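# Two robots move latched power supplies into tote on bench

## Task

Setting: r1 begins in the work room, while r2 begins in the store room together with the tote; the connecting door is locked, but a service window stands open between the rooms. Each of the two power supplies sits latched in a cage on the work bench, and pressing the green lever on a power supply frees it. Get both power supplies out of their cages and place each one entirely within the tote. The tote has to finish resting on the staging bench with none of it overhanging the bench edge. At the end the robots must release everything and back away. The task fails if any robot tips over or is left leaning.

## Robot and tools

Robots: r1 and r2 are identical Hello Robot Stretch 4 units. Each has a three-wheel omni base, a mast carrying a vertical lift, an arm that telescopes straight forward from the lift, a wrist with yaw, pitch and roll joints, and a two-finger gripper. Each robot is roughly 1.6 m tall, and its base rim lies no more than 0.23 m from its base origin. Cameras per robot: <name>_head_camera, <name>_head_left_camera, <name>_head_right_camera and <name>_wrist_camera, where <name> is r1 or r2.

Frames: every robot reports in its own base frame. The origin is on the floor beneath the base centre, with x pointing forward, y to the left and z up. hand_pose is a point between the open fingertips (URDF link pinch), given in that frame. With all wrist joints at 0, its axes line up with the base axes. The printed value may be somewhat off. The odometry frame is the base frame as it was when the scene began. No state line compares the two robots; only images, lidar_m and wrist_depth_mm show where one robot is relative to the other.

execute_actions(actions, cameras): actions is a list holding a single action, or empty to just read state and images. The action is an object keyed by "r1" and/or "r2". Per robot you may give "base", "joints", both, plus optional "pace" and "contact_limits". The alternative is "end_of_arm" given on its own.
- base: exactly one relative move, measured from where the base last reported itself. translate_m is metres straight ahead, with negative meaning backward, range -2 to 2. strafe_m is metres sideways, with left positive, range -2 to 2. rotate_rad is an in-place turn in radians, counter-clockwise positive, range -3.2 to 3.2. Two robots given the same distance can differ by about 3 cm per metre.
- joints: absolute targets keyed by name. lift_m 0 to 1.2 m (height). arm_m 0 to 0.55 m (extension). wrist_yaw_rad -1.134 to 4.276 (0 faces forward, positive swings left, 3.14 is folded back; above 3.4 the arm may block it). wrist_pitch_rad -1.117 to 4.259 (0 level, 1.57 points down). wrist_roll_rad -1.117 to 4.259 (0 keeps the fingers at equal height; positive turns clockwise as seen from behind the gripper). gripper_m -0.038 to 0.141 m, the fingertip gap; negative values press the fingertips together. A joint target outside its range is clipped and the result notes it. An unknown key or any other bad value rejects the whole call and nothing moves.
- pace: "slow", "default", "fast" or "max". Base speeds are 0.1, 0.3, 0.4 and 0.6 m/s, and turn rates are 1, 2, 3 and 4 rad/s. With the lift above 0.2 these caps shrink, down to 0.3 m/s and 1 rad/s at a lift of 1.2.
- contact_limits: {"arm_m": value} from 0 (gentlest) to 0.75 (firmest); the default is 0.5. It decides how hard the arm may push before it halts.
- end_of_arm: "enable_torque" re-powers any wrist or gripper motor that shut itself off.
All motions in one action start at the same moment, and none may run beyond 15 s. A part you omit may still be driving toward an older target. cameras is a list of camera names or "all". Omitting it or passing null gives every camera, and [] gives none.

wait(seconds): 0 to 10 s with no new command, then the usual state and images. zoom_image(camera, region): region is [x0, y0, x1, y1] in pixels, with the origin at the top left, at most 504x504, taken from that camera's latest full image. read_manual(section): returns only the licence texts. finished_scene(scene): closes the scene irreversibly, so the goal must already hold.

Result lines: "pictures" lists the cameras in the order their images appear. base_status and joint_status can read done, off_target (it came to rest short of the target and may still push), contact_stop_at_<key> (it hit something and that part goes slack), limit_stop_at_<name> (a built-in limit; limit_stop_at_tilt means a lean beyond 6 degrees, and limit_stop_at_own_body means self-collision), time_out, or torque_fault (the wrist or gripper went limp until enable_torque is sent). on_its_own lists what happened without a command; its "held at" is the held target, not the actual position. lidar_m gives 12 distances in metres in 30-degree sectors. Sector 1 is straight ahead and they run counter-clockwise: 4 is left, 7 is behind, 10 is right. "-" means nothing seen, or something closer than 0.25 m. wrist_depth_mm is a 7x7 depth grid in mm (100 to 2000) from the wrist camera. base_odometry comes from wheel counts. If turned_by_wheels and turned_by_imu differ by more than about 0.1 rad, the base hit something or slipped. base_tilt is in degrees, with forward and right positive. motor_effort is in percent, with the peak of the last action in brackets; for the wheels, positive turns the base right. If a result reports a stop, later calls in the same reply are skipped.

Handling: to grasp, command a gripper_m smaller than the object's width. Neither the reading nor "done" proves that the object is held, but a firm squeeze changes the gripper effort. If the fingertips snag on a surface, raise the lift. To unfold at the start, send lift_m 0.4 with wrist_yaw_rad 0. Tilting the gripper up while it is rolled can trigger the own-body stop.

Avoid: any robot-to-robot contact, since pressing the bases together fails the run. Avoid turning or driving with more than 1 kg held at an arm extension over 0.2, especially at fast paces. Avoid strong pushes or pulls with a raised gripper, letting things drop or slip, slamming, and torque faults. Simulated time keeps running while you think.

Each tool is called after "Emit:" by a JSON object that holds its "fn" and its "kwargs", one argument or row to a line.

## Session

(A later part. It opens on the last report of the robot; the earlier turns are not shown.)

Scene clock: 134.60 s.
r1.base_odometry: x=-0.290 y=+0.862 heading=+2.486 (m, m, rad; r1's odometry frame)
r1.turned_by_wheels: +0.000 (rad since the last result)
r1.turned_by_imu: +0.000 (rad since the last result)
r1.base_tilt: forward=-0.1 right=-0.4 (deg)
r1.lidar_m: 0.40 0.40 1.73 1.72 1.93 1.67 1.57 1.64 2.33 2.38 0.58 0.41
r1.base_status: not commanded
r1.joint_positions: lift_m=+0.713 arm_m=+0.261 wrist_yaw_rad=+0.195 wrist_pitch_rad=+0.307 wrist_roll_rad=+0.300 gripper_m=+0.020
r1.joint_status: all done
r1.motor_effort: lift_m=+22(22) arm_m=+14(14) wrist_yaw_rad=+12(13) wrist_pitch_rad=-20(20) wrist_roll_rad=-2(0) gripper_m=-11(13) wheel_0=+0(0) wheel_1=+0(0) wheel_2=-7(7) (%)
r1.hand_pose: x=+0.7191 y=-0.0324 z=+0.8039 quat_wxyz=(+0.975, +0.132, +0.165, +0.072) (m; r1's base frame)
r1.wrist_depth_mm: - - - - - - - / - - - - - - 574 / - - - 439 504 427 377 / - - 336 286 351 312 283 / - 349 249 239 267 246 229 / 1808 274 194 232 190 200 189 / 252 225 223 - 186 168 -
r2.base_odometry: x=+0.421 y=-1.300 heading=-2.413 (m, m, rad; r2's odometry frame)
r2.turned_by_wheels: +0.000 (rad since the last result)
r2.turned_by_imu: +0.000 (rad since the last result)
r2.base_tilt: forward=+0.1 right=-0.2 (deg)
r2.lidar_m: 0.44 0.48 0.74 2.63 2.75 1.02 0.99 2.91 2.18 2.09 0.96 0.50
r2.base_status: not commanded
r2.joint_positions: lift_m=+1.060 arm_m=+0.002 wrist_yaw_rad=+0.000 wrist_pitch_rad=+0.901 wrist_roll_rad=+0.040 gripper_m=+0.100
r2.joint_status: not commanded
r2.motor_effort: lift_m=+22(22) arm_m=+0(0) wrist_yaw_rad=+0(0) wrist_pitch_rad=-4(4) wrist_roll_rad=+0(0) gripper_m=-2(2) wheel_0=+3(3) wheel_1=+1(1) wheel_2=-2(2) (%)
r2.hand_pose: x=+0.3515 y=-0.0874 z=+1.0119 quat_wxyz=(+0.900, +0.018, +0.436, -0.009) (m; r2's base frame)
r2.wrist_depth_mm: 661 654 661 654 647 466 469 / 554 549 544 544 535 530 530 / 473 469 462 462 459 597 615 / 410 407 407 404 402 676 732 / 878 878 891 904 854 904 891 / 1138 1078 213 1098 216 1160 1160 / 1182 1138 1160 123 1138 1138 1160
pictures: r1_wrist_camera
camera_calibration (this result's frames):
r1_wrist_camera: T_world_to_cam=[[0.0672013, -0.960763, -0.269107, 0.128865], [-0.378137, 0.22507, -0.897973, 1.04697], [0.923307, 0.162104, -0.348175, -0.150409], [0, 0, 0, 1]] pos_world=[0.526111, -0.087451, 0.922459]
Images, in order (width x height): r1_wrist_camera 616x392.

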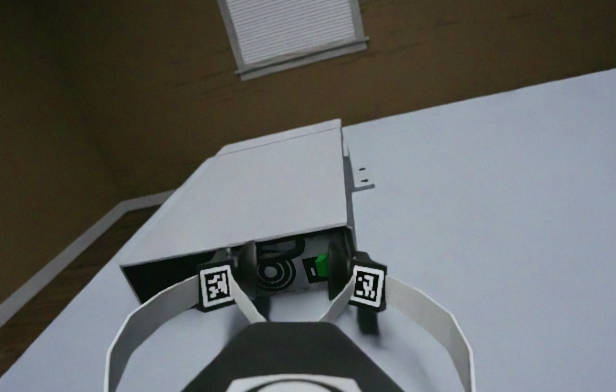

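Emit:
{"fn": "execute_actions", "kwargs": {
  "actions": [
    {"r1":{"joints":{"arm_m":0.269,"gripper_m":-0.005,"lift_m":0.711}}}
  ],
  "cameras": []
}}

Emit:
{"fn": "execute_actions", "kwargs": {
  "actions": [
    {"r1":{"joints":{"arm_m":0.277,"gripper_m":-0.038,"lift_m":0.709}}}
  ],
  "cameras": ["r1_wrist_camera"]
}}

Emit:
{"fn": "zoom_image", "kwargs": {
  "camera": "r1_wrist_camera",
  "region": [180, 190, 420, 340]
}}

Scene clock: 135.77 s.
r1.base_odometry: x=-0.290 y=+0.862 heading=+2.486 (m, m, rad; r1's odometry frame)
r1.turned_by_wheels: +0.000 (rad since the last result)
r1.turned_by_imu: +0.001 (rad since the last result)
r1.base_tilt: forward=+0.0 right=-0.4 (deg)
r1.lidar_m: 0.37 0.43 1.74 1.74 1.95 1.65 1.57 1.65 2.35 2.38 0.54 0.41
r1.base_status: not commanded
r1.joint_positions: lift_m=+0.711 arm_m=+0.267 wrist_yaw_rad=+0.199 wrist_pitch_rad=+0.306 wrist_roll_rad=+0.300 gripper_m=-0.004
r1.joint_status: all done
r1.motor_effort: lift_m=+16(20) arm_m=+11(16) wrist_yaw_rad=+1(17) wrist_pitch_rad=-18(21) wrist_roll_rad=-2(0) gripper_m=-25(23) wheel_0=+2(3) wheel_1=+2(2) wheel_2=-5(9) (%)
r1.hand_pose: x=+0.7249 y=-0.0314 z=+0.8025 quat_wxyz=(+0.975, +0.132, +0.165, +0.074) (m; r1's base frame)
r1.wrist_depth_mm: - - - - - - - / - - - - - - 559 / - - - 436 500 421 375 / - - 332 283 347 307 279 / - 345 241 232 259 243 227 / 1863 253 202 232 186 191 186 / 250 225 222 - 185 168 -
r2.base_odometry: x=+0.421 y=-1.300 heading=-2.413 (m, m, rad; r2's odometry frame)
r2.turned_by_wheels: +0.000 (rad since the last result)
r2.turned_by_imu: +0.000 (rad since the last result)
r2.base_tilt: forward=+0.1 right=-0.2 (deg)
r2.lidar_m: 0.46 0.52 0.71 2.62 2.77 1.04 0.99 2.89 2.13 2.08 0.97 0.49
r2.base_status: not commanded
r2.joint_positions: lift_m=+1.060 arm_m=+0.002 wrist_yaw_rad=+0.000 wrist_pitch_rad=+0.901 wrist_roll_rad=+0.040 gripper_m=+0.100
r2.joint_status: not commanded
r2.motor_effort: lift_m=+21(21) arm_m=-1(0) wrist_yaw_rad=+0(0) wrist_pitch_rad=-4(4) wrist_roll_rad=+1(0) gripper_m=-1(2) wheel_0=+3(3) wheel_1=+1(1) wheel_2=-2(1) (%)
r2.hand_pose: x=+0.3515 y=-0.0874 z=+1.0119 quat_wxyz=(+0.900, +0.018, +0.436, -0.009) (m; r2's base frame)
r2.wrist_depth_mm: 668 668 654 654 640 466 466 / 554 549 544 544 535 525 535 / 473 469 466 462 459 597 615 / 413 410 407 402 399 683 732 / 878 891 891 878 854 891 904 / 1138 1078 213 1118 216 1182 1182 / 1160 1138 1182 123 1138 1138 1138
pictures: none
No camera images: the call's "cameras" was empty. Leave "cameras" out to get every camera's image.

Scene clock: 136.77 s.
r1.base_odometry: x=-0.290 y=+0.862 heading=+2.486 (m, m, rad; r1's odometry frame)
r1.turned_by_wheels: +0.000 (rad since the last result)
r1.turned_by_imu: +0.006 (rad since the last result)
r1.base_tilt: forward=+0.0 right=-0.4 (deg)
r1.lidar_m: 0.38 0.42 1.76 1.71 1.93 1.64 1.58 1.65 2.32 2.39 0.59 0.39
r1.base_status: not commanded
r1.joint_positions: lift_m=+0.709 arm_m=+0.275 wrist_yaw_rad=+0.196 wrist_pitch_rad=+0.306 wrist_roll_rad=+0.300 gripper_m=-0.037
r1.joint_status: all done
r1.motor_effort: lift_m=+17(16) arm_m=+11(19) wrist_yaw_rad=+10(29) wrist_pitch_rad=-20(26) wrist_roll_rad=+0(0) gripper_m=-28(27) wheel_0=+1(4) wheel_1=+1(6) wheel_2=-6(13) (%)
r1.hand_pose: x=+0.7328 y=-0.0322 z=+0.8005 quat_wxyz=(+0.975, +0.132, +0.165, +0.073) (m; r1's base frame)
r1.wrist_depth_mm: - - - - - - - / - - - - - - 569 / - - - 427 496 415 368 / - - 327 276 340 303 277 / - 345 236 225 254 239 224 / 1863 166 200 231 180 185 186 / 245 225 218 - 182 165 -
r2.base_odometry: x=+0.421 y=-1.300 heading=-2.413 (m, m, rad; r2's odometry frame)
r2.turned_by_wheels: +0.000 (rad since the last result)
r2.turned_by_imu: +0.000 (rad since the last result)
r2.base_tilt: forward=+0.1 right=-0.2 (deg)
r2.lidar_m: 0.45 0.50 0.69 2.64 2.76 1.03 0.98 2.86 2.13 2.10 0.96 0.47
r2.base_status: not commanded
r2.joint_positions: lift_m=+1.060 arm_m=+0.002 wrist_yaw_rad=+0.000 wrist_pitch_rad=+0.901 wrist_roll_rad=+0.040 gripper_m=+0.100
r2.joint_status: not commanded
r2.motor_effort: lift_m=+21(21) arm_m=+0(1) wrist_yaw_rad=+0(0) wrist_pitch_rad=-4(5) wrist_roll_rad=-1(0) gripper_m=-1(1) wheel_0=+3(3) wheel_1=+1(1) wheel_2=-1(2) (%)
r2.hand_pose: x=+0.3515 y=-0.0874 z=+1.0119 quat_wxyz=(+0.900, +0.018, +0.436, -0.009) (m; r2's base frame)
r2.wrist_depth_mm: 668 668 661 647 640 469 469 / 554 549 544 544 535 525 535 / 473 469 466 462 459 591 615 / 410 413 404 404 399 683 732 / 866 878 878 878 854 904 904 / 1118 1078 213 1078 216 1160 1160 / 1182 1160 1182 123 1138 1138 1138
pictures: r1_wrist_camera
camera_calibration (this result's frames):
r1_wrist_camera: T_world_to_cam=[[0.0680762, -0.960762, -0.268889, 0.126405], [-0.377756, 0.224626, -0.898245, 1.049], [0.923399, 0.162724, -0.347642, -0.164757], [0, 0, 0, 1]] pos_world=[0.539797, -0.0873774, 0.918971]
Images, in order (width x height): r1_wrist_camera 616x392.

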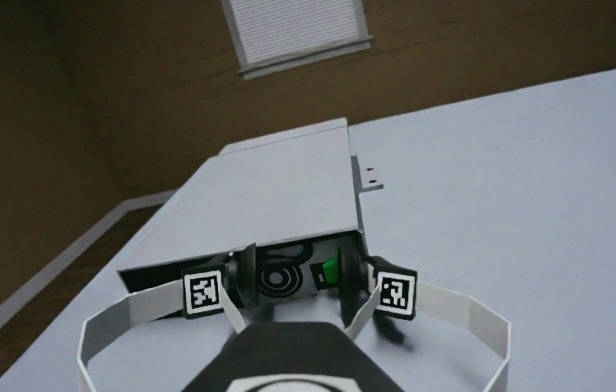

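Region (180, 190, 420, 340) of r1_wrist_camera's 616x392 image, scaled by 2.100; it fills the top 315 rows of this view, and the rest is white.

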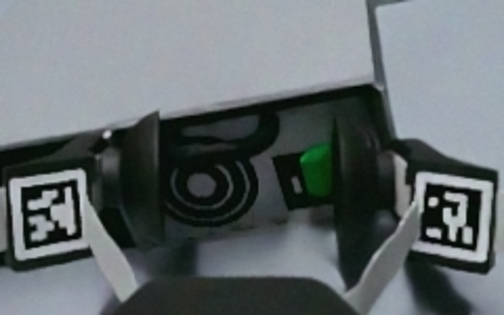

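Emit:
{"fn": "execute_actions", "kwargs": {
  "actions": [
    {"r1":{"joints":{"arm_m":0.269},"pace":"slow"}}
  ],
  "cameras": ["r1_wrist_camera"]
}}

Emit:
{"fn": "zoom_image", "kwargs": {
  "camera": "r1_wrist_camera",
  "region": [180, 190, 420, 340]
}}

Scene clock: 137.87 s.
r1.base_odometry: x=-0.290 y=+0.862 heading=+2.486 (m, m, rad; r1's odometry frame)
r1.turned_by_wheels: +0.000 (rad since the last result)
r1.turned_by_imu: +0.001 (rad since the last result)
r1.base_tilt: forward=+0.0 right=-0.3 (deg)
r1.lidar_m: 0.40 0.43 1.77 1.71 1.96 1.64 1.58 1.65 2.30 2.39 0.55 0.39
r1.base_status: not commanded
r1.joint_positions: lift_m=+0.709 arm_m=+0.271 wrist_yaw_rad=+0.199 wrist_pitch_rad=+0.303 wrist_roll_rad=+0.300 gripper_m=-0.037
r1.joint_status: all done
r1.motor_effort: lift_m=+17(17) arm_m=-10(11) wrist_yaw_rad=+2(9) wrist_pitch_rad=-10(20) wrist_roll_rad=+2(2) gripper_m=-33(33) wheel_0=+0(1) wheel_1=+1(1) wheel_2=-2(6) (%)
r1.hand_pose: x=+0.7289 y=-0.0313 z=+0.8013 quat_wxyz=(+0.975, +0.132, +0.163, +0.075) (m; r1's base frame)
r1.wrist_depth_mm: - - - - - - - / - - - - - - - / - - - 436 508 424 377 / - - 332 281 342 306 279 / - 366 243 229 254 243 226 / 1863 162 185 234 182 185 187 / 249 224 220 - 183 167 -
r2.base_odometry: x=+0.421 y=-1.300 heading=-2.413 (m, m, rad; r2's odometry frame)
r2.turned_by_wheels: +0.000 (rad since the last result)
r2.turned_by_imu: +0.000 (rad since the last result)
r2.base_tilt: forward=+0.1 right=-0.2 (deg)
r2.lidar_m: 0.44 0.50 0.70 2.63 2.79 1.03 1.01 2.87 2.14 2.08 0.95 0.49
r2.base_status: not commanded
r2.joint_positions: lift_m=+1.060 arm_m=+0.002 wrist_yaw_rad=+0.000 wrist_pitch_rad=+0.901 wrist_roll_rad=+0.040 gripper_m=+0.100
r2.joint_status: not commanded
r2.motor_effort: lift_m=+21(22) arm_m=+0(0) wrist_yaw_rad=+1(0) wrist_pitch_rad=-4(4) wrist_roll_rad=-3(0) gripper_m=-3(1) wheel_0=+3(3) wheel_1=+1(1) wheel_2=-1(1) (%)
r2.hand_pose: x=+0.3515 y=-0.0874 z=+1.0119 quat_wxyz=(+0.900, +0.018, +0.436, -0.009) (m; r2's base frame)
r2.wrist_depth_mm: 661 668 654 647 647 466 469 / 554 549 539 539 535 525 530 / 469 469 462 462 459 603 621 / 413 407 407 404 402 683 732 / 878 866 891 904 854 904 917 / 1118 1078 213 1098 216 1182 1160 / 1160 1160 1160 123 1160 1118 1138
pictures: r1_wrist_camera
camera_calibration (this result's frames):
r1_wrist_camera: T_world_to_cam=[[0.0719311, -0.960395, -0.269198, 0.125257], [-0.375764, 0.223917, -0.899257, 1.04738], [0.92392, 0.165839, -0.344775, -0.163615], [0, 0, 0, 1]] pos_world=[0.535727, -0.0870971, 0.919176]
Images, in order (width x height): r1_wrist_camera 616x392.

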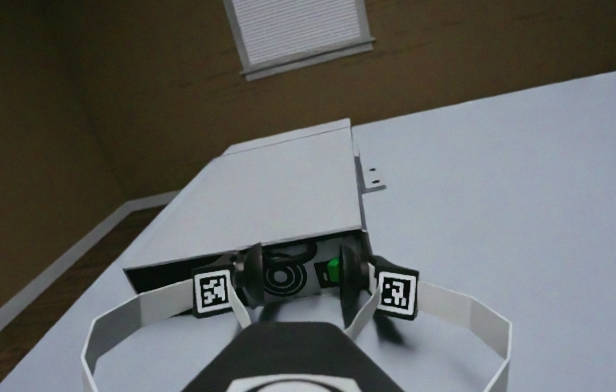

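Region (180, 190, 420, 340) of r1_wrist_camera's 616x392 image, scaled by 2.100; it fills the top 315 rows of this view, and the rest is white.

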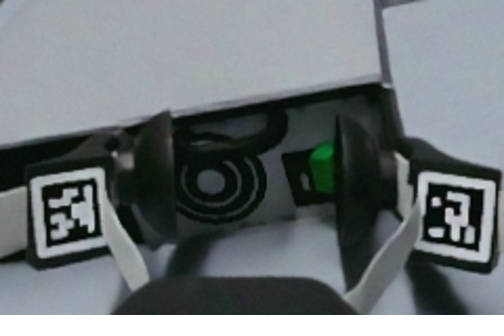

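Emit:
{"fn": "execute_actions", "kwargs": {
  "actions": [
    {"r1":{"joints":{"arm_m":0.265,"lift_m":0.712},"pace":"slow"}}
  ],
  "cameras": ["r1_wrist_camera"]
}}

Emit:
{"fn": "zoom_image", "kwargs": {
  "camera": "r1_wrist_camera",
  "region": [180, 190, 420, 340]
}}

Scene clock: 138.83 s.
r1.base_odometry: x=-0.290 y=+0.862 heading=+2.486 (m, m, rad; r1's odometry frame)
r1.turned_by_wheels: +0.000 (rad since the last result)
r1.turned_by_imu: +0.000 (rad since the last result)
r1.base_tilt: forward=-0.1 right=-0.3 (deg)
r1.lidar_m: 0.39 0.43 1.75 1.69 1.94 1.65 1.58 1.67 2.29 2.39 0.58 0.38
r1.base_status: not commanded
r1.joint_positions: lift_m=+0.712 arm_m=+0.266 wrist_yaw_rad=+0.199 wrist_pitch_rad=+0.305 wrist_roll_rad=+0.300 gripper_m=-0.037
r1.joint_status: all done
r1.motor_effort: lift_m=+23(23) arm_m=-8(9) wrist_yaw_rad=+1(4) wrist_pitch_rad=-15(15) wrist_roll_rad=-2(0) gripper_m=-27(33) wheel_0=+2(2) wheel_1=+1(1) wheel_2=-2(2) (%)
r1.hand_pose: x=+0.7243 y=-0.0312 z=+0.8035 quat_wxyz=(+0.975, +0.132, +0.164, +0.075) (m; r1's base frame)
r1.wrist_depth_mm: - - - - - - - / - - - - - - - / - - - 439 508 421 377 / - - 334 287 343 310 282 / - 389 247 231 258 243 229 / 1808 255 185 232 182 195 188 / 251 225 222 - 186 168 -
r2.base_odometry: x=+0.421 y=-1.300 heading=-2.413 (m, m, rad; r2's odometry frame)
r2.turned_by_wheels: +0.000 (rad since the last result)
r2.turned_by_imu: +0.000 (rad since the last result)
r2.base_tilt: forward=+0.2 right=-0.2 (deg)
r2.lidar_m: 0.47 0.51 0.72 2.62 2.81 1.03 1.00 2.88 2.14 2.10 0.98 0.47
r2.base_status: not commanded
r2.joint_positions: lift_m=+1.060 arm_m=+0.002 wrist_yaw_rad=+0.000 wrist_pitch_rad=+0.901 wrist_roll_rad=+0.040 gripper_m=+0.100
r2.joint_status: not commanded
r2.motor_effort: lift_m=+22(22) arm_m=-1(0) wrist_yaw_rad=+0(0) wrist_pitch_rad=-4(5) wrist_roll_rad=-2(0) gripper_m=-1(1) wheel_0=+3(3) wheel_1=+1(1) wheel_2=-1(2) (%)
r2.hand_pose: x=+0.3515 y=-0.0874 z=+1.0119 quat_wxyz=(+0.900, +0.018, +0.436, -0.009) (m; r2's base frame)
r2.wrist_depth_mm: 661 661 654 654 647 466 469 / 559 554 544 539 535 530 530 / 473 469 466 462 455 591 615 / 410 410 407 404 399 676 732 / 866 878 891 891 854 904 904 / 1138 1078 213 1098 216 1160 1182 / 1160 1138 1160 123 1160 1118 1138
pictures: r1_wrist_camera
camera_calibration (this result's frames):
r1_wrist_camera: T_world_to_cam=[[0.0718098, -0.960213, -0.269878, 0.126935], [-0.37709, 0.224358, -0.898592, 1.04802], [0.923389, 0.166296, -0.345975, -0.157319], [0, 0, 0, 1]] pos_world=[0.53135, -0.0870862, 0.921574]
Images, in order (width x height): r1_wrist_camera 616x392.

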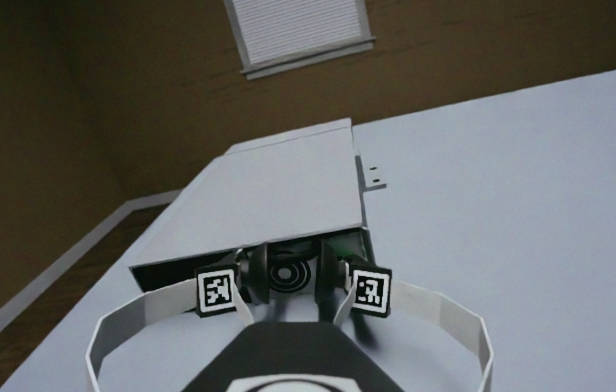

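Region (180, 190, 420, 340) of r1_wrist_camera's 616x392 image, scaled by 2.100; it fills the top 315 rows of this view, and the rest is white.

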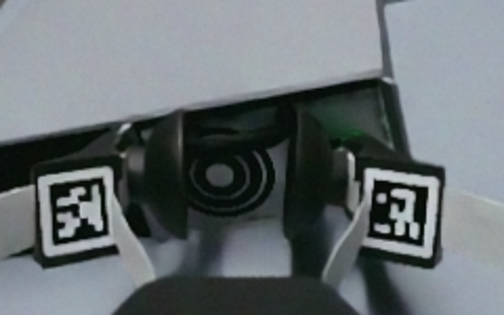

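Emit:
{"fn": "execute_actions", "kwargs": {
  "actions": [
    {"r1":{"joints":{"arm_m":0.22,"gripper_m":0.068}}}
  ],
  "cameras": []
}}

Emit:
{"fn": "execute_actions", "kwargs": {
  "actions": [
    {"r1":{"base":{"strafe_m":0.055},"joints":{"wrist_yaw_rad":0.0,"wrist_roll_rad":0.1,"lift_m":0.712,"arm_m":0.24}}}
  ],
  "cameras": ["r1_wrist_camera"]
}}

Emit:
{"fn": "zoom_image", "kwargs": {
  "camera": "r1_wrist_camera",
  "region": [170, 170, 430, 330]
}}

Scene clock: 141.97 s.
r1.base_odometry: x=-0.290 y=+0.862 heading=+2.486 (m, m, rad; r1's odometry frame)
r1.turned_by_wheels: +0.000 (rad since the last result)
r1.turned_by_imu: +0.000 (rad since the last result)
r1.base_tilt: forward=-0.1 right=-0.4 (deg)
r1.lidar_m: 0.39 0.43 1.75 1.71 1.97 1.66 1.58 1.66 2.33 2.40 0.58 0.38
r1.base_status: not commanded
r1.joint_positions: lift_m=+0.712 arm_m=+0.222 wrist_yaw_rad=+0.200 wrist_pitch_rad=+0.302 wrist_roll_rad=+0.300 gripper_m=+0.068
r1.joint_status: all done
r1.motor_effort: lift_m=+22(23) arm_m=-9(12) wrist_yaw_rad=-1(19) wrist_pitch_rad=-8(25) wrist_roll_rad=+0(2) gripper_m=-2(28) wheel_0=+0(2) wheel_1=+0(1) wheel_2=-1(6) (%)
r1.hand_pose: x=+0.6798 y=-0.0310 z=+0.8042 quat_wxyz=(+0.975, +0.132, +0.163, +0.075) (m; r1's base frame)
r1.wrist_depth_mm: - - - - - - - / - - - - - - 585 / - - - 452 512 427 382 / - - 343 293 349 315 287 / - 415 306 285 257 247 231 / 1808 281 242 235 202 202 190 / 254 230 225 - 186 169 -
r2.base_odometry: x=+0.421 y=-1.300 heading=-2.413 (m, m, rad; r2's odometry frame)
r2.turned_by_wheels: +0.000 (rad since the last result)
r2.turned_by_imu: +0.001 (rad since the last result)
r2.base_tilt: forward=+0.1 right=-0.2 (deg)
r2.lidar_m: 0.46 0.50 0.71 2.61 2.76 1.02 1.00 2.88 2.15 2.09 0.96 0.47
r2.base_status: not commanded
r2.joint_positions: lift_m=+1.060 arm_m=+0.002 wrist_yaw_rad=+0.000 wrist_pitch_rad=+0.901 wrist_roll_rad=+0.040 gripper_m=+0.100
r2.joint_status: not commanded
r2.motor_effort: lift_m=+22(22) arm_m=-1(0) wrist_yaw_rad=+1(0) wrist_pitch_rad=-4(5) wrist_roll_rad=-1(0) gripper_m=-1(1) wheel_0=+3(3) wheel_1=+1(1) wheel_2=-2(1) (%)
r2.hand_pose: x=+0.3515 y=-0.0874 z=+1.0119 quat_wxyz=(+0.900, +0.018, +0.436, -0.009) (m; r2's base frame)
r2.wrist_depth_mm: 668 661 654 654 634 469 469 / 549 549 549 539 535 530 535 / 473 469 462 462 459 591 621 / 410 407 407 404 402 683 741 / 866 878 878 891 866 904 904 / 1118 1078 213 1098 216 1160 1182 / 1182 1160 1182 123 1160 1118 1138
pictures: none
No camera images: the call's "cameras" was empty. Leave "cameras" out to get every camera's image.

Scene clock: 143.13 s.
r1.base_odometry: x=-0.324 y=+0.818 heading=+2.486 (m, m, rad; r1's odometry frame)
r1.turned_by_wheels: +0.000 (rad since the last result)
r1.turned_by_imu: +0.000 (rad since the last result)
r1.base_tilt: forward=+0.0 right=-0.3 (deg)
r1.lidar_m: 0.38 0.45 1.68 1.67 1.89 1.63 1.57 1.66 2.32 2.46 0.58 0.38
r1.base_status: done
r1.joint_positions: lift_m=+0.712 arm_m=+0.238 wrist_yaw_rad=+0.000 wrist_pitch_rad=+0.302 wrist_roll_rad=+0.100 gripper_m=+0.068
r1.joint_status: all done
r1.motor_effort: lift_m=+22(22) arm_m=+9(10) wrist_yaw_rad=-2(8) wrist_pitch_rad=-7(6) wrist_roll_rad=+0(3) gripper_m=-1(1) wheel_0=+1(7) wheel_1=+0(11) wheel_2=-1(2) (%)
r1.hand_pose: x=+0.6848 y=-0.0874 z=+0.8042 quat_wxyz=(+0.987, +0.050, +0.150, -0.007) (m; r1's base frame)
r1.wrist_depth_mm: - - - - - - - / - - - - - - - / - - 580 585 634 609 591 / - 500 314 303 410 394 382 / 1808 310 283 278 285 291 282 / 255 241 227 235 217 231 226 / 209 204 210 - 199 189 193
r2.base_odometry: x=+0.421 y=-1.300 heading=-2.413 (m, m, rad; r2's odometry frame)
r2.turned_by_wheels: +0.000 (rad since the last result)
r2.turned_by_imu: +0.000 (rad since the last result)
r2.base_tilt: forward=+0.2 right=-0.3 (deg)
r2.lidar_m: 0.46 0.49 0.73 2.64 2.78 1.05 1.00 2.88 2.16 2.10 0.95 0.48
r2.base_status: not commanded
r2.joint_positions: lift_m=+1.060 arm_m=+0.002 wrist_yaw_rad=+0.000 wrist_pitch_rad=+0.901 wrist_roll_rad=+0.040 gripper_m=+0.100
r2.joint_status: not commanded
r2.motor_effort: lift_m=+22(21) arm_m=-1(1) wrist_yaw_rad=+0(0) wrist_pitch_rad=-5(5) wrist_roll_rad=+1(1) gripper_m=-1(2) wheel_0=+3(3) wheel_1=+1(1) wheel_2=-2(2) (%)
r2.hand_pose: x=+0.3515 y=-0.0874 z=+1.0119 quat_wxyz=(+0.900, +0.018, +0.436, -0.009) (m; r2's base frame)
r2.wrist_depth_mm: 668 668 661 654 640 466 469 / 554 549 544 539 535 530 530 / 469 466 466 462 459 597 615 / 413 410 404 404 399 676 732 / 866 878 878 891 854 904 904 / 1118 1078 213 1078 216 1160 1160 / 1205 1138 1160 123 1160 1118 1160
pictures: r1_wrist_camera
camera_calibration (this result's frames):
r1_wrist_camera: T_world_to_cam=[[-0.0608273, -0.994669, -0.0832718, 0.0137384], [-0.334952, 0.0989296, -0.937027, 1.03744], [0.94027, -0.0291047, -0.339184, -0.145262], [0, 0, 0, 1]] pos_world=[0.484915, -0.0931964, 0.923985]
Images, in order (width x height): r1_wrist_camera 616x392.

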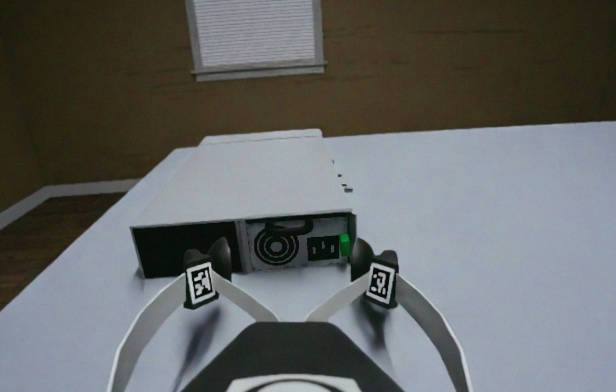

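Region (170, 170, 430, 330) of r1_wrist_camera's 616x392 image, scaled by 1.938; it fills the top 310 rows of this view, and the rest is white.

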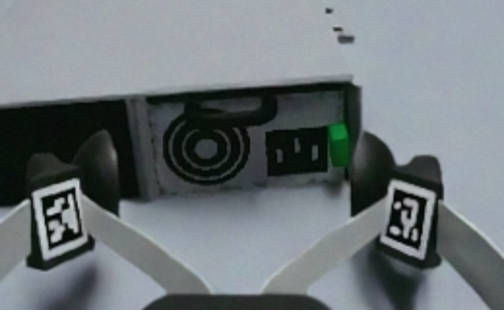

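Emit:
{"fn": "execute_actions", "kwargs": {
  "actions": [
    {"r1":{"base":{"strafe_m":-0.005},"joints":{"gripper_m":0.072}}}
  ],
  "cameras": []
}}

Emit:
{"fn": "execute_actions", "kwargs": {
  "actions": [
    {"r1":{"joints":{"arm_m":0.257}}}
  ],
  "cameras": ["r1_wrist_camera"]
}}

Emit:
{"fn": "zoom_image", "kwargs": {
  "camera": "r1_wrist_camera",
  "region": [170, 170, 430, 330]
}}

Scene clock: 143.97 s.
r1.base_odometry: x=-0.321 y=+0.822 heading=+2.486 (m, m, rad; r1's odometry frame)
r1.turned_by_wheels: +0.000 (rad since the last result)
r1.turned_by_imu: +0.000 (rad since the last result)
r1.base_tilt: forward=-0.1 right=-0.4 (deg)
r1.lidar_m: 0.37 0.43 1.71 1.64 1.90 1.64 1.59 1.67 2.30 2.44 0.56 0.40
r1.base_status: done
r1.joint_positions: lift_m=+0.712 arm_m=+0.238 wrist_yaw_rad=+0.000 wrist_pitch_rad=+0.302 wrist_roll_rad=+0.100 gripper_m=+0.072
r1.joint_status: all done
r1.motor_effort: lift_m=+22(22) arm_m=+9(9) wrist_yaw_rad=-1(1) wrist_pitch_rad=-8(7) wrist_roll_rad=-2(2) gripper_m=-3(0) wheel_0=-2(2) wheel_1=-1(5) wheel_2=-1(1) (%)
r1.hand_pose: x=+0.6847 y=-0.0874 z=+0.8042 quat_wxyz=(+0.987, +0.050, +0.150, -0.008) (m; r1's base frame)
r1.wrist_depth_mm: - - - - - - - / - - - - - - - / - - 517 603 640 615 585 / - 496 315 303 410 397 384 / 1863 309 276 279 297 291 282 / 254 242 226 234 202 230 227 / 210 204 210 - 201 188 192
r2.base_odometry: x=+0.421 y=-1.300 heading=-2.413 (m, m, rad; r2's odometry frame)
r2.turned_by_wheels: +0.000 (rad since the last result)
r2.turned_by_imu: +0.000 (rad since the last result)
r2.base_tilt: forward=+0.1 right=-0.2 (deg)
r2.lidar_m: 0.46 0.50 0.73 2.62 2.79 1.02 0.99 2.90 2.17 2.09 0.94 0.46
r2.base_status: not commanded
r2.joint_positions: lift_m=+1.060 arm_m=+0.002 wrist_yaw_rad=+0.000 wrist_pitch_rad=+0.901 wrist_roll_rad=+0.040 gripper_m=+0.100
r2.joint_status: not commanded
r2.motor_effort: lift_m=+21(22) arm_m=-1(1) wrist_yaw_rad=+0(0) wrist_pitch_rad=-4(5) wrist_roll_rad=+0(0) gripper_m=-1(1) wheel_0=+3(3) wheel_1=+1(1) wheel_2=-2(1) (%)
r2.hand_pose: x=+0.3515 y=-0.0874 z=+1.0119 quat_wxyz=(+0.900, +0.018, +0.436, -0.009) (m; r2's base frame)
r2.wrist_depth_mm: 661 661 661 647 640 466 469 / 554 544 549 535 535 530 535 / 473 469 466 462 459 597 615 / 410 407 407 404 399 676 732 / 878 878 891 891 854 904 904 / 1118 1078 213 1118 216 1160 1160 / 1182 1160 1160 123 1160 1138 1138
pictures: none
No camera images: the call's "cameras" was empty. Leave "cameras" out to get every camera's image.

Scene clock: 144.67 s.
r1.base_odometry: x=-0.321 y=+0.822 heading=+2.486 (m, m, rad; r1's odometry frame)
r1.turned_by_wheels: +0.000 (rad since the last result)
r1.turned_by_imu: +0.000 (rad since the last result)
r1.base_tilt: forward=+0.0 right=-0.4 (deg)
r1.lidar_m: 0.38 0.41 1.70 1.67 1.91 1.64 1.59 1.67 2.32 2.45 0.58 0.40
r1.base_status: not commanded
r1.joint_positions: lift_m=+0.712 arm_m=+0.255 wrist_yaw_rad=+0.000 wrist_pitch_rad=+0.302 wrist_roll_rad=+0.100 gripper_m=+0.072
r1.joint_status: all done
r1.motor_effort: lift_m=+22(22) arm_m=+9(8) wrist_yaw_rad=-2(1) wrist_pitch_rad=-8(8) wrist_roll_rad=-1(1) gripper_m=-1(2) wheel_0=-2(2) wheel_1=-1(1) wheel_2=-1(1) (%)
r1.hand_pose: x=+0.7017 y=-0.0874 z=+0.8042 quat_wxyz=(+0.987, +0.050, +0.150, -0.008) (m; r1's base frame)
r1.wrist_depth_mm: - - - - - - - / - - - - - - - / - - 512 597 640 615 591 / - 496 312 304 410 394 384 / 1863 296 253 260 297 293 283 / 256 240 226 234 202 230 225 / 210 203 210 - 200 188 191
r2.base_odometry: x=+0.421 y=-1.300 heading=-2.413 (m, m, rad; r2's odometry frame)
r2.turned_by_wheels: +0.000 (rad since the last result)
r2.turned_by_imu: +0.000 (rad since the last result)
r2.base_tilt: forward=+0.1 right=-0.2 (deg)
r2.lidar_m: 0.47 0.51 0.74 2.62 2.75 1.00 0.98 2.90 2.13 2.11 0.94 0.49
r2.base_status: not commanded
r2.joint_positions: lift_m=+1.060 arm_m=+0.002 wrist_yaw_rad=+0.000 wrist_pitch_rad=+0.901 wrist_roll_rad=+0.040 gripper_m=+0.100
r2.joint_status: not commanded
r2.motor_effort: lift_m=+22(22) arm_m=+0(0) wrist_yaw_rad=+0(0) wrist_pitch_rad=-5(5) wrist_roll_rad=+0(0) gripper_m=-1(2) wheel_0=+3(3) wheel_1=+1(1) wheel_2=-2(1) (%)
r2.hand_pose: x=+0.3515 y=-0.0874 z=+1.0119 quat_wxyz=(+0.900, +0.018, +0.436, -0.009) (m; r2's base frame)
r2.wrist_depth_mm: 661 661 661 654 634 466 469 / 549 554 544 539 539 535 530 / 473 473 466 459 462 597 615 / 413 410 407 402 402 683 732 / 878 878 891 891 866 904 904 / 1118 1078 213 1098 216 1160 1160 / 1182 1138 1160 123 1138 1138 1160
pictures: r1_wrist_camera
camera_calibration (this result's frames):
r1_wrist_camera: T_world_to_cam=[[-0.0609287, -0.994663, -0.0832687, 0.0148131], [-0.334941, 0.0989608, -0.937028, 1.04313], [0.940267, -0.0292018, -0.339183, -0.161248], [0, 0, 0, 1]] pos_world=[0.501907, -0.093204, 0.923985]
Images, in order (width x height): r1_wrist_camera 616x392.

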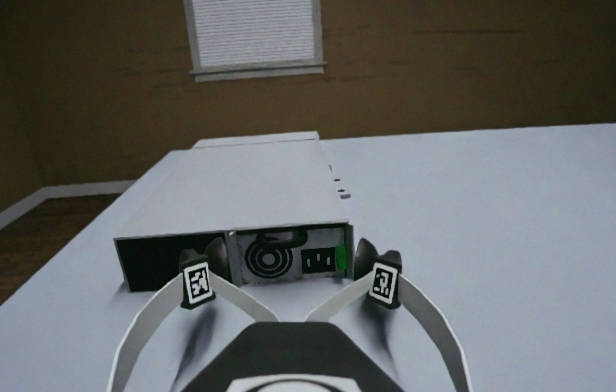

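Region (170, 170, 430, 330) of r1_wrist_camera's 616x392 image, scaled by 1.938; it fills the top 310 rows of this view, and the rest is white.

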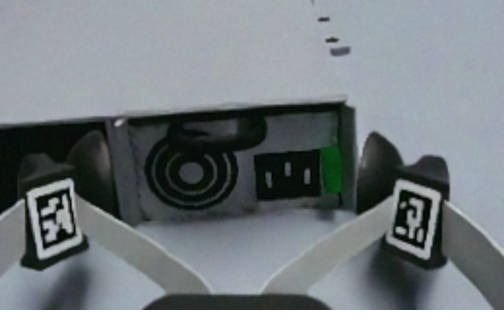

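Emit:
{"fn": "execute_actions", "kwargs": {
  "actions": [
    {"r1":{"joints":{"arm_m":0.260,"gripper_m":0.048}}}
  ],
  "cameras": []
}}

Emit:
{"fn": "execute_actions", "kwargs": {
  "actions": [
    {"r1":{"joints":{"arm_m":0.269,"gripper_m":0.025}}}
  ],
  "cameras": ["r1_wrist_camera"]
}}

Emit:
{"fn": "zoom_image", "kwargs": {
  "camera": "r1_wrist_camera",
  "region": [170, 180, 430, 340]
}}

Scene clock: 145.80 s.
r1.base_odometry: x=-0.321 y=+0.822 heading=+2.486 (m, m, rad; r1's odometry frame)
r1.turned_by_wheels: +0.000 (rad since the last result)
r1.turned_by_imu: +0.000 (rad since the last result)
r1.base_tilt: forward=-0.1 right=-0.3 (deg)
r1.lidar_m: 0.39 0.39 1.68 1.65 1.90 1.62 1.56 1.67 2.30 2.43 0.56 0.40
r1.base_status: not commanded
r1.joint_positions: lift_m=+0.712 arm_m=+0.258 wrist_yaw_rad=+0.000 wrist_pitch_rad=+0.302 wrist_roll_rad=+0.100 gripper_m=+0.048
r1.joint_status: all done
r1.motor_effort: lift_m=+22(22) arm_m=+9(10) wrist_yaw_rad=-2(2) wrist_pitch_rad=-8(9) wrist_roll_rad=-1(1) gripper_m=-1(4) wheel_0=-1(2) wheel_1=-1(1) wheel_2=-1(1) (%)
r1.hand_pose: x=+0.7047 y=-0.0874 z=+0.8042 quat_wxyz=(+0.987, +0.050, +0.150, -0.008) (m; r1's base frame)
r1.wrist_depth_mm: - - - - - - - / - - - - - - - / - - 512 603 654 615 591 / - 496 315 304 410 399 384 / 1863 296 253 257 300 291 282 / 256 251 213 234 198 230 224 / 209 204 210 - 197 189 192
r2.base_odometry: x=+0.421 y=-1.300 heading=-2.413 (m, m, rad; r2's odometry frame)
r2.turned_by_wheels: +0.000 (rad since the last result)
r2.turned_by_imu: +0.000 (rad since the last result)
r2.base_tilt: forward=+0.1 right=-0.2 (deg)
r2.lidar_m: 0.44 0.51 0.73 2.63 2.80 1.05 1.00 2.85 2.17 2.10 0.97 0.49
r2.base_status: not commanded
r2.joint_positions: lift_m=+1.060 arm_m=+0.002 wrist_yaw_rad=+0.000 wrist_pitch_rad=+0.901 wrist_roll_rad=+0.040 gripper_m=+0.100
r2.joint_status: not commanded
r2.motor_effort: lift_m=+22(21) arm_m=+0(0) wrist_yaw_rad=+0(0) wrist_pitch_rad=-5(4) wrist_roll_rad=-2(1) gripper_m=-2(2) wheel_0=+3(3) wheel_1=+1(1) wheel_2=-2(1) (%)
r2.hand_pose: x=+0.3515 y=-0.0874 z=+1.0119 quat_wxyz=(+0.900, +0.018, +0.436, -0.009) (m; r2's base frame)
r2.wrist_depth_mm: 668 661 654 654 640 469 466 / 554 549 544 539 535 530 530 / 473 466 466 462 459 597 615 / 410 407 407 402 402 676 741 / 866 878 891 891 854 891 904 / 1118 1060 213 1098 216 1160 1160 / 1182 1138 1160 123 1160 1118 1160
pictures: none
No camera images: the call's "cameras" was empty. Leave "cameras" out to get every camera's image.

Scene clock: 146.77 s.
r1.base_odometry: x=-0.321 y=+0.822 heading=+2.486 (m, m, rad; r1's odometry frame)
r1.turned_by_wheels: +0.000 (rad since the last result)
r1.turned_by_imu: +0.000 (rad since the last result)
r1.base_tilt: forward=-0.1 right=-0.4 (deg)
r1.lidar_m: 0.37 0.41 1.72 1.65 1.90 1.65 1.56 1.68 2.34 2.43 0.57 0.43
r1.base_status: not commanded
r1.joint_positions: lift_m=+0.712 arm_m=+0.267 wrist_yaw_rad=+0.003 wrist_pitch_rad=+0.304 wrist_roll_rad=+0.100 gripper_m=+0.025
r1.joint_status: all done
r1.motor_effort: lift_m=+22(22) arm_m=+9(17) wrist_yaw_rad=-10(24) wrist_pitch_rad=-11(15) wrist_roll_rad=-2(2) gripper_m=-4(5) wheel_0=+0(2) wheel_1=+1(1) wheel_2=-1(6) (%)
r1.hand_pose: x=+0.7138 y=-0.0867 z=+0.8038 quat_wxyz=(+0.987, +0.049, +0.151, -0.006) (m; r1's base frame)
r1.wrist_depth_mm: - - - - - - - / - - - - - - - / - - 654 585 647 597 585 / - 492 310 298 407 392 384 / 1863 285 249 241 296 291 282 / 254 251 193 231 188 229 224 / 209 204 209 - 193 188 191
r2.base_odometry: x=+0.421 y=-1.300 heading=-2.413 (m, m, rad; r2's odometry frame)
r2.turned_by_wheels: +0.000 (rad since the last result)
r2.turned_by_imu: +0.000 (rad since the last result)
r2.base_tilt: forward=+0.1 right=-0.3 (deg)
r2.lidar_m: 0.45 0.50 0.73 2.61 2.78 1.04 1.00 2.87 2.15 2.10 0.94 0.49
r2.base_status: not commanded
r2.joint_positions: lift_m=+1.060 arm_m=+0.002 wrist_yaw_rad=+0.000 wrist_pitch_rad=+0.901 wrist_roll_rad=+0.040 gripper_m=+0.100
r2.joint_status: not commanded
r2.motor_effort: lift_m=+22(21) arm_m=+0(0) wrist_yaw_rad=+0(0) wrist_pitch_rad=-5(5) wrist_roll_rad=+1(0) gripper_m=-1(2) wheel_0=+3(3) wheel_1=+1(1) wheel_2=-2(2) (%)
r2.hand_pose: x=+0.3515 y=-0.0874 z=+1.0119 quat_wxyz=(+0.900, +0.018, +0.436, -0.009) (m; r2's base frame)
r2.wrist_depth_mm: 668 661 654 640 647 469 466 / 549 549 544 539 535 530 530 / 469 466 466 462 455 597 621 / 410 410 407 402 399 676 732 / 866 891 878 891 854 891 904 / 1138 1078 213 1098 216 1182 1160 / 1182 1160 1160 122 1138 1118 1138
pictures: r1_wrist_camera
camera_calibration (this result's frames):
r1_wrist_camera: T_world_to_cam=[[-0.0583438, -0.994838, -0.0830304, 0.0141923], [-0.336355, 0.0978986, -0.936633, 1.04738], [0.939926, -0.026719, -0.340331, -0.171277], [0, 0, 0, 1]] pos_world=[0.514106, -0.0929939, 0.923894]
Images, in order (width x height): r1_wrist_camera 616x392.

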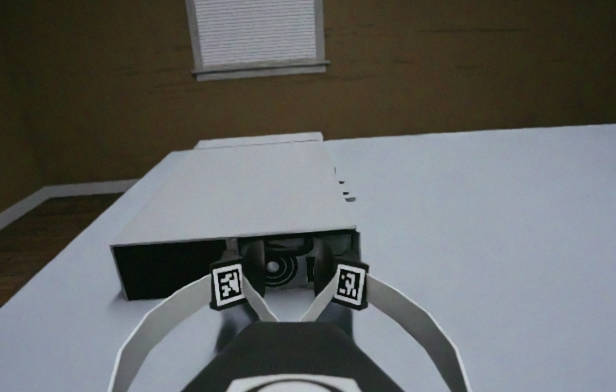

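Region (170, 180, 430, 340) of r1_wrist_camera's 616x392 image, scaled by 1.938; it fills the top 310 rows of this view, and the rest is white.

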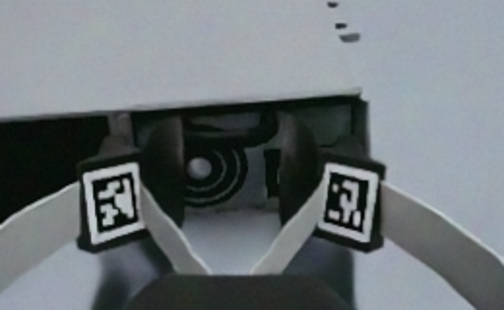

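Emit:
{"fn": "execute_actions", "kwargs": {
  "actions": [
    {"r1":{"joints":{"arm_m":0.25}}}
  ],
  "cameras": []
}}

Emit:
{"fn": "execute_actions", "kwargs": {
  "actions": [
    {"r1":{"joints":{"gripper_m":0.066}}}
  ],
  "cameras": []
}}

Emit:
{"fn": "execute_actions", "kwargs": {
  "actions": [
    {"r1":{"joints":{"arm_m":0.264},"contact_limits":{"arm_m":0.2}}}
  ],
  "cameras": []
}}

Emit:
{"fn": "execute_actions", "kwargs": {
  "actions": [
    {"r1":{"joints":{"gripper_m":0.048}}}
  ],
  "cameras": ["r1_wrist_camera"]
}}

Emit:
{"fn": "zoom_image", "kwargs": {
  "camera": "r1_wrist_camera",
  "region": [170, 180, 430, 340]
}}

Scene clock: 147.73 s.
r1.base_odometry: x=-0.321 y=+0.822 heading=+2.486 (m, m, rad; r1's odometry frame)
r1.turned_by_wheels: +0.000 (rad since the last result)
r1.turned_by_imu: +0.000 (rad since the last result)
r1.base_tilt: forward=+0.0 right=-0.3 (deg)
r1.lidar_m: 0.40 0.40 1.70 1.66 1.89 1.64 1.56 1.68 2.31 2.46 0.57 0.40
r1.base_status: not commanded
r1.joint_positions: lift_m=+0.712 arm_m=+0.252 wrist_yaw_rad=+0.000 wrist_pitch_rad=+0.302 wrist_roll_rad=+0.100 gripper_m=+0.025
r1.joint_status: all done
r1.motor_effort: lift_m=+22(22) arm_m=-9(9) wrist_yaw_rad=-2(10) wrist_pitch_rad=-8(11) wrist_roll_rad=+2(2) gripper_m=-4(7) wheel_0=+0(0) wheel_1=+0(1) wheel_2=-1(1) (%)
r1.hand_pose: x=+0.6979 y=-0.0874 z=+0.8041 quat_wxyz=(+0.987, +0.049, +0.150, -0.007) (m; r1's base frame)
r1.wrist_depth_mm: - - - - - - - / - - - - - - - / - - 517 603 634 615 591 / - 496 314 304 410 399 382 / 1863 297 262 262 303 293 283 / 256 251 195 220 188 230 225 / 209 200 211 - 196 189 191
r2.base_odometry: x=+0.421 y=-1.300 heading=-2.413 (m, m, rad; r2's odometry frame)
r2.turned_by_wheels: +0.000 (rad since the last result)
r2.turned_by_imu: +0.000 (rad since the last result)
r2.base_tilt: forward=+0.1 right=-0.2 (deg)
r2.lidar_m: 0.47 0.52 0.70 2.64 2.77 1.04 1.01 2.86 2.18 2.09 0.94 0.48
r2.base_status: not commanded
r2.joint_positions: lift_m=+1.060 arm_m=+0.002 wrist_yaw_rad=+0.000 wrist_pitch_rad=+0.901 wrist_roll_rad=+0.040 gripper_m=+0.100
r2.joint_status: not commanded
r2.motor_effort: lift_m=+21(21) arm_m=-1(0) wrist_yaw_rad=+0(0) wrist_pitch_rad=-4(5) wrist_roll_rad=+0(1) gripper_m=-1(2) wheel_0=+3(3) wheel_1=+1(1) wheel_2=-2(2) (%)
r2.hand_pose: x=+0.3515 y=-0.0874 z=+1.0119 quat_wxyz=(+0.900, +0.018, +0.436, -0.009) (m; r2's base frame)
r2.wrist_depth_mm: 668 661 654 647 640 466 469 / 549 549 544 544 535 535 530 / 469 469 466 462 459 591 615 / 413 407 404 402 402 683 741 / 878 891 891 904 866 904 904 / 1118 1078 213 1098 216 1182 1160 / 1160 1138 1160 123 1160 1138 1160
pictures: none
No camera images: the call's "cameras" was empty. Leave "cameras" out to get every camera's image.

Scene clock: 148.93 s.
r1.base_odometry: x=-0.321 y=+0.822 heading=+2.486 (m, m, rad; r1's odometry frame)
r1.turned_by_wheels: +0.000 (rad since the last result)
r1.turned_by_imu: +0.000 (rad since the last result)
r1.base_tilt: forward=+0.0 right=-0.3 (deg)
r1.lidar_m: 0.38 0.43 1.70 1.68 1.89 1.65 1.57 1.67 2.31 2.45 0.55 0.42
r1.base_status: not commanded
r1.joint_positions: lift_m=+0.712 arm_m=+0.252 wrist_yaw_rad=+0.000 wrist_pitch_rad=+0.302 wrist_roll_rad=+0.100 gripper_m=+0.066
r1.joint_status: all done
r1.motor_effort: lift_m=+22(22) arm_m=-9(9) wrist_yaw_rad=-1(1) wrist_pitch_rad=-8(9) wrist_roll_rad=-1(0) gripper_m=-3(4) wheel_0=+0(0) wheel_1=+0(0) wheel_2=-1(1) (%)
r1.hand_pose: x=+0.6979 y=-0.0874 z=+0.8041 quat_wxyz=(+0.987, +0.049, +0.150, -0.007) (m; r1's base frame)
r1.wrist_depth_mm: - - - - - - - / - - - - - - - / - - 521 597 647 609 591 / - 500 314 301 410 394 384 / 1863 298 259 266 285 293 285 / 254 241 227 234 216 229 225 / 209 203 210 - 200 189 191
r2.base_odometry: x=+0.421 y=-1.300 heading=-2.413 (m, m, rad; r2's odometry frame)
r2.turned_by_wheels: +0.000 (rad since the last result)
r2.turned_by_imu: +0.000 (rad since the last result)
r2.base_tilt: forward=+0.1 right=-0.1 (deg)
r2.lidar_m: 0.46 0.49 0.71 2.64 2.77 1.04 0.98 2.92 2.15 2.09 0.96 0.49
r2.base_status: not commanded
r2.joint_positions: lift_m=+1.060 arm_m=+0.002 wrist_yaw_rad=+0.000 wrist_pitch_rad=+0.901 wrist_roll_rad=+0.040 gripper_m=+0.100
r2.joint_status: not commanded
r2.motor_effort: lift_m=+21(22) arm_m=+0(0) wrist_yaw_rad=+0(0) wrist_pitch_rad=-5(4) wrist_roll_rad=-2(1) gripper_m=-3(1) wheel_0=+3(3) wheel_1=+1(1) wheel_2=-1(2) (%)
r2.hand_pose: x=+0.3515 y=-0.0874 z=+1.0119 quat_wxyz=(+0.900, +0.018, +0.436, -0.009) (m; r2's base frame)
r2.wrist_depth_mm: 668 668 661 647 640 466 466 / 554 549 544 544 535 530 530 / 473 466 466 462 459 597 615 / 413 407 410 402 399 676 741 / 891 891 878 891 866 891 904 / 1118 1078 213 1078 216 1160 1182 / 1160 1160 1182 123 1160 1138 1138
pictures: none
No camera images: the call's "cameras" was empty. Leave "cameras" out to get every camera's image.

Scene clock: 149.60 s.
r1.base_odometry: x=-0.321 y=+0.822 heading=+2.486 (m, m, rad; r1's odometry frame)
r1.turned_by_wheels: +0.000 (rad since the last result)
r1.turned_by_imu: +0.000 (rad since the last result)
r1.base_tilt: forward=+0.0 right=-0.4 (deg)
r1.lidar_m: 0.36 0.40 1.69 1.63 1.88 1.64 1.57 1.66 2.32 2.44 0.59 0.39
r1.base_status: not commanded
r1.joint_positions: lift_m=+0.712 arm_m=+0.262 wrist_yaw_rad=+0.000 wrist_pitch_rad=+0.302 wrist_roll_rad=+0.100 gripper_m=+0.066
r1.joint_status: all done
r1.motor_effort: lift_m=+22(22) arm_m=+9(6) wrist_yaw_rad=-2(2) wrist_pitch_rad=-7(8) wrist_roll_rad=-2(1) gripper_m=-3(3) wheel_0=+0(0) wheel_1=+0(0) wheel_2=-1(1) (%)
r1.contact_limits: arm_m 0.2
r1.hand_pose: x=+0.7087 y=-0.0874 z=+0.8041 quat_wxyz=(+0.987, +0.049, +0.150, -0.008) (m; r1's base frame)
r1.wrist_depth_mm: - - - - - - - / - - - - - - - / - - - 597 647 609 585 / - 500 314 304 410 397 389 / 1808 290 254 255 283 291 285 / 254 242 226 234 216 229 225 / 208 204 210 - 200 188 192
r2.base_odometry: x=+0.421 y=-1.300 heading=-2.413 (m, m, rad; r2's odometry frame)
r2.turned_by_wheels: +0.000 (rad since the last result)
r2.turned_by_imu: +0.000 (rad since the last result)
r2.base_tilt: forward=+0.1 right=-0.2 (deg)
r2.lidar_m: 0.44 0.50 0.68 2.63 2.77 1.05 1.00 2.87 2.15 2.09 0.96 0.48
r2.base_status: not commanded
r2.joint_positions: lift_m=+1.060 arm_m=+0.002 wrist_yaw_rad=+0.000 wrist_pitch_rad=+0.901 wrist_roll_rad=+0.040 gripper_m=+0.100
r2.joint_status: not commanded
r2.motor_effort: lift_m=+22(21) arm_m=+0(0) wrist_yaw_rad=+0(0) wrist_pitch_rad=-5(5) wrist_roll_rad=-1(1) gripper_m=-2(1) wheel_0=+3(3) wheel_1=+1(1) wheel_2=-2(2) (%)
r2.hand_pose: x=+0.3515 y=-0.0874 z=+1.0119 quat_wxyz=(+0.900, +0.018, +0.436, -0.009) (m; r2's base frame)
r2.wrist_depth_mm: 668 661 654 647 647 469 469 / 549 549 544 544 535 530 535 / 473 469 466 462 459 591 615 / 413 407 404 402 402 676 732 / 866 878 891 891 866 904 904 / 1118 1078 213 1098 216 1182 1182 / 1182 1138 1160 123 1138 1118 1138
pictures: none
No camera images: the call's "cameras" was empty. Leave "cameras" out to get every camera's image.

Scene clock: 150.50 s.
r1.base_odometry: x=-0.321 y=+0.822 heading=+2.486 (m, m, rad; r1's odometry frame)
r1.turned_by_wheels: +0.000 (rad since the last result)
r1.turned_by_imu: +0.000 (rad since the last result)
r1.base_tilt: forward=-0.1 right=-0.3 (deg)
r1.lidar_m: 0.39 0.43 1.70 1.67 1.86 1.65 1.57 1.66 2.33 2.42 0.56 0.42
r1.base_status: not commanded
r1.joint_positions: lift_m=+0.712 arm_m=+0.262 wrist_yaw_rad=-0.002 wrist_pitch_rad=+0.302 wrist_roll_rad=+0.100 gripper_m=+0.048
r1.joint_status: all done
r1.motor_effort: lift_m=+22(22) arm_m=+9(9) wrist_yaw_rad=+3(5) wrist_pitch_rad=-8(7) wrist_roll_rad=-1(0) gripper_m=-4(5) wheel_0=-1(1) wheel_1=-1(1) wheel_2=-1(1) (%)
r1.hand_pose: x=+0.7086 y=-0.0880 z=+0.8041 quat_wxyz=(+0.987, +0.050, +0.150, -0.009) (m; r1's base frame)
r1.wrist_depth_mm: - - - - - - - / - - - - - - - / - - - 603 647 615 591 / - 455 312 307 410 394 384 / 1808 286 252 252 300 291 283 / 256 251 213 233 200 231 224 / 209 202 211 - 200 189 191
r2.base_odometry: x=+0.421 y=-1.300 heading=-2.413 (m, m, rad; r2's odometry frame)
r2.turned_by_wheels: +0.000 (rad since the last result)
r2.turned_by_imu: +0.000 (rad since the last result)
r2.base_tilt: forward=+0.1 right=-0.3 (deg)
r2.lidar_m: 0.46 0.48 0.70 2.63 2.78 1.03 0.97 2.91 2.13 2.10 0.95 0.46
r2.base_status: not commanded
r2.joint_positions: lift_m=+1.060 arm_m=+0.002 wrist_yaw_rad=+0.000 wrist_pitch_rad=+0.901 wrist_roll_rad=+0.040 gripper_m=+0.100
r2.joint_status: not commanded
r2.motor_effort: lift_m=+22(22) arm_m=+0(1) wrist_yaw_rad=+0(0) wrist_pitch_rad=-4(4) wrist_roll_rad=-1(1) gripper_m=-2(2) wheel_0=+3(3) wheel_1=+1(1) wheel_2=-2(1) (%)
r2.hand_pose: x=+0.3515 y=-0.0874 z=+1.0119 quat_wxyz=(+0.900, +0.018, +0.436, -0.009) (m; r2's base frame)
r2.wrist_depth_mm: 661 661 647 654 647 466 469 / 554 554 544 539 539 530 535 / 473 466 462 462 455 597 621 / 410 407 407 402 399 683 732 / 878 878 878 904 842 904 904 / 1118 1078 213 1098 216 1160 1182 / 1182 1138 1160 123 1160 1138 1138
pictures: r1_wrist_camera
camera_calibration (this result's frames):
r1_wrist_camera: T_world_to_cam=[[-0.0629537, -0.994551, -0.0830971, 0.0159628], [-0.334875, 0.0994854, -0.936996, 1.04541], [0.940157, -0.0311602, -0.339313, -0.167667], [0, 0, 0, 1]] pos_world=[0.508718, -0.0933512, 0.923975]
Images, in order (width x height): r1_wrist_camera 616x392.

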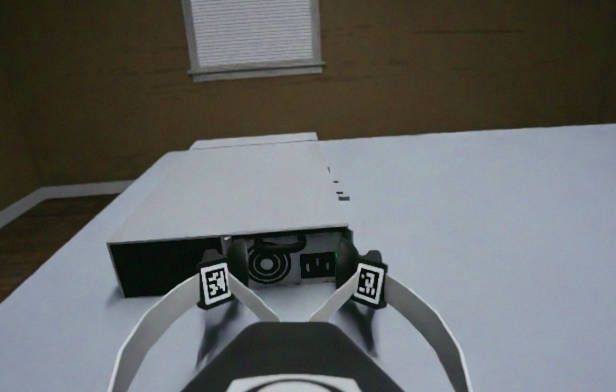

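Region (170, 180, 430, 340) of r1_wrist_camera's 616x392 image, scaled by 1.938; it fills the top 310 rows of this view, and the rest is white.

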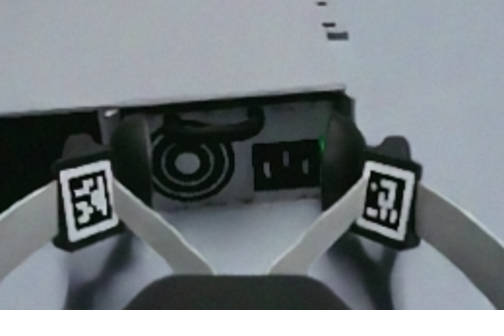

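Emit:
{"fn": "execute_actions", "kwargs": {
  "actions": [
    {"r1":{"joints":{"gripper_m":0.036,"arm_m":0.269}}}
  ],
  "cameras": []
}}

Emit:
{"fn": "execute_actions", "kwargs": {
  "actions": [
    {"r1":{"joints":{"gripper_m":0.022,"arm_m":0.276}}}
  ],
  "cameras": ["r1_wrist_camera"]
}}

Emit:
{"fn": "zoom_image", "kwargs": {
  "camera": "r1_wrist_camera",
  "region": [170, 180, 430, 340]
}}

Scene clock: 151.43 s.
r1.base_odometry: x=-0.321 y=+0.822 heading=+2.485 (m, m, rad; r1's odometry frame)
r1.turned_by_wheels: +0.000 (rad since the last result)
r1.turned_by_imu: +0.000 (rad since the last result)
r1.base_tilt: forward=-0.1 right=-0.4 (deg)
r1.lidar_m: 0.39 0.45 1.70 1.64 1.90 1.62 1.59 1.66 2.33 2.44 0.58 0.38
r1.base_status: not commanded
r1.joint_positions: lift_m=+0.712 arm_m=+0.267 wrist_yaw_rad=-0.004 wrist_pitch_rad=+0.303 wrist_roll_rad=+0.100 gripper_m=+0.036
r1.joint_status: all done
r1.motor_effort: lift_m=+22(22) arm_m=+9(10) wrist_yaw_rad=+9(12) wrist_pitch_rad=-10(9) wrist_roll_rad=-1(1) gripper_m=-7(9) wheel_0=-2(2) wheel_1=-1(1) wheel_2=-3(2) (%)
r1.hand_pose: x=+0.7133 y=-0.0884 z=+0.8040 quat_wxyz=(+0.987, +0.050, +0.151, -0.009) (m; r1's base frame)
r1.wrist_depth_mm: - - - - - - - / - - - - - - - / - - - 597 647 603 591 / - 427 312 306 407 394 384 / 1042 278 246 245 300 290 282 / 254 250 194 233 196 230 224 / 208 201 209 - 199 188 191
r2.base_odometry: x=+0.421 y=-1.300 heading=-2.413 (m, m, rad; r2's odometry frame)
r2.turned_by_wheels: +0.000 (rad since the last result)
r2.turned_by_imu: +0.000 (rad since the last result)
r2.base_tilt: forward=+0.2 right=-0.2 (deg)
r2.lidar_m: 0.47 0.51 0.73 2.63 2.77 1.03 0.98 2.88 2.15 2.07 0.97 0.46
r2.base_status: not commanded
r2.joint_positions: lift_m=+1.060 arm_m=+0.002 wrist_yaw_rad=+0.000 wrist_pitch_rad=+0.901 wrist_roll_rad=+0.040 gripper_m=+0.100
r2.joint_status: not commanded
r2.motor_effort: lift_m=+22(22) arm_m=+0(1) wrist_yaw_rad=+0(0) wrist_pitch_rad=-4(5) wrist_roll_rad=-3(0) gripper_m=-1(2) wheel_0=+3(3) wheel_1=+1(1) wheel_2=-2(2) (%)
r2.hand_pose: x=+0.3515 y=-0.0874 z=+1.0119 quat_wxyz=(+0.900, +0.018, +0.436, -0.009) (m; r2's base frame)
r2.wrist_depth_mm: 668 661 661 647 647 469 469 / 549 549 544 544 535 535 530 / 469 466 462 459 459 597 621 / 410 407 407 402 402 676 732 / 866 878 878 891 854 904 904 / 1118 1078 213 1078 216 1160 1160 / 1160 1160 1160 123 1160 1138 1138
pictures: none
No camera images: the call's "cameras" was empty. Leave "cameras" out to get every camera's image.

Scene clock: 152.27 s.
r1.base_odometry: x=-0.321 y=+0.822 heading=+2.485 (m, m, rad; r1's odometry frame)
r1.turned_by_wheels: +0.000 (rad since the last result)
r1.turned_by_imu: +0.000 (rad since the last result)
r1.base_tilt: forward=-0.1 right=-0.4 (deg)
r1.lidar_m: 0.40 0.41 1.68 1.66 1.89 1.63 1.59 1.67 2.29 2.44 0.58 0.42
r1.base_status: not commanded
r1.joint_positions: lift_m=+0.712 arm_m=+0.274 wrist_yaw_rad=-0.001 wrist_pitch_rad=+0.305 wrist_roll_rad=+0.100 gripper_m=+0.022
r1.joint_status: all done
r1.motor_effort: lift_m=+22(22) arm_m=+10(9) wrist_yaw_rad=+1(10) wrist_pitch_rad=-13(15) wrist_roll_rad=-1(2) gripper_m=-12(15) wheel_0=-2(2) wheel_1=-1(1) wheel_2=-4(3) (%)
r1.hand_pose: x=+0.7202 y=-0.0877 z=+0.8035 quat_wxyz=(+0.987, +0.050, +0.151, -0.008) (m; r1's base frame)
r1.wrist_depth_mm: - - - - - - - / - - - - - - - / - - 654 580 627 603 574 / - 445 307 300 407 389 377 / 1808 276 238 241 296 289 281 / 253 239 193 230 190 229 223 / 206 198 207 - 198 187 190
r2.base_odometry: x=+0.421 y=-1.300 heading=-2.413 (m, m, rad; r2's odometry frame)
r2.turned_by_wheels: +0.000 (rad since the last result)
r2.turned_by_imu: +0.000 (rad since the last result)
r2.base_tilt: forward=+0.1 right=-0.3 (deg)
r2.lidar_m: 0.45 0.52 0.73 2.64 2.75 1.03 0.99 2.90 2.14 2.08 0.94 0.49
r2.base_status: not commanded
r2.joint_positions: lift_m=+1.060 arm_m=+0.002 wrist_yaw_rad=+0.000 wrist_pitch_rad=+0.901 wrist_roll_rad=+0.040 gripper_m=+0.100
r2.joint_status: not commanded
r2.motor_effort: lift_m=+21(22) arm_m=-1(0) wrist_yaw_rad=+0(0) wrist_pitch_rad=-5(4) wrist_roll_rad=+1(1) gripper_m=-2(1) wheel_0=+3(3) wheel_1=+1(1) wheel_2=-1(1) (%)
r2.hand_pose: x=+0.3515 y=-0.0874 z=+1.0119 quat_wxyz=(+0.900, +0.018, +0.436, -0.009) (m; r2's base frame)
r2.wrist_depth_mm: 668 661 661 654 640 466 469 / 554 549 544 544 535 525 525 / 473 469 466 462 459 597 615 / 410 410 404 402 402 683 732 / 878 866 891 904 854 891 904 / 1118 1078 213 1098 216 1182 1160 / 1182 1138 1160 123 1160 1118 1138
pictures: r1_wrist_camera
camera_calibration (this result's frames):
r1_wrist_camera: T_world_to_cam=[[-0.0622444, -0.994608, -0.0829438, 0.0162479], [-0.336954, 0.0991671, -0.936284, 1.04962], [0.939461, -0.0303301, -0.34131, -0.176592], [0, 0, 0, 1]] pos_world=[0.520586, -0.0932833, 0.923815]
Images, in order (width x height): r1_wrist_camera 616x392.

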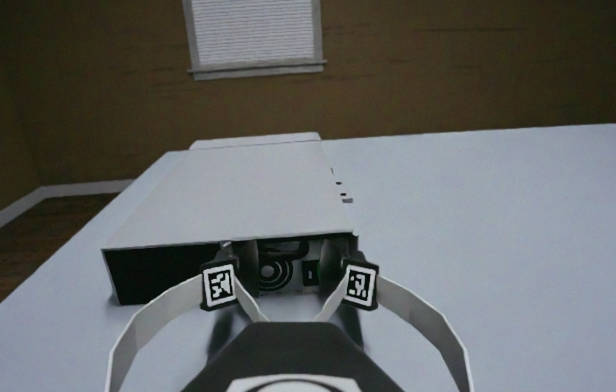

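Region (170, 180, 430, 340) of r1_wrist_camera's 616x392 image, scaled by 1.938; it fills the top 310 rows of this view, and the rest is white.

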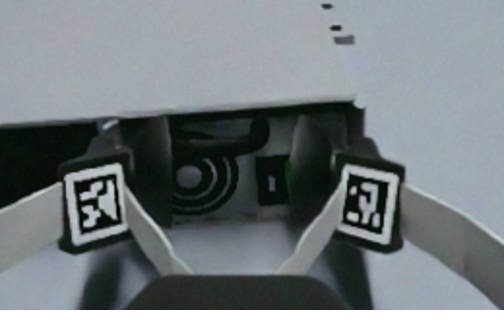

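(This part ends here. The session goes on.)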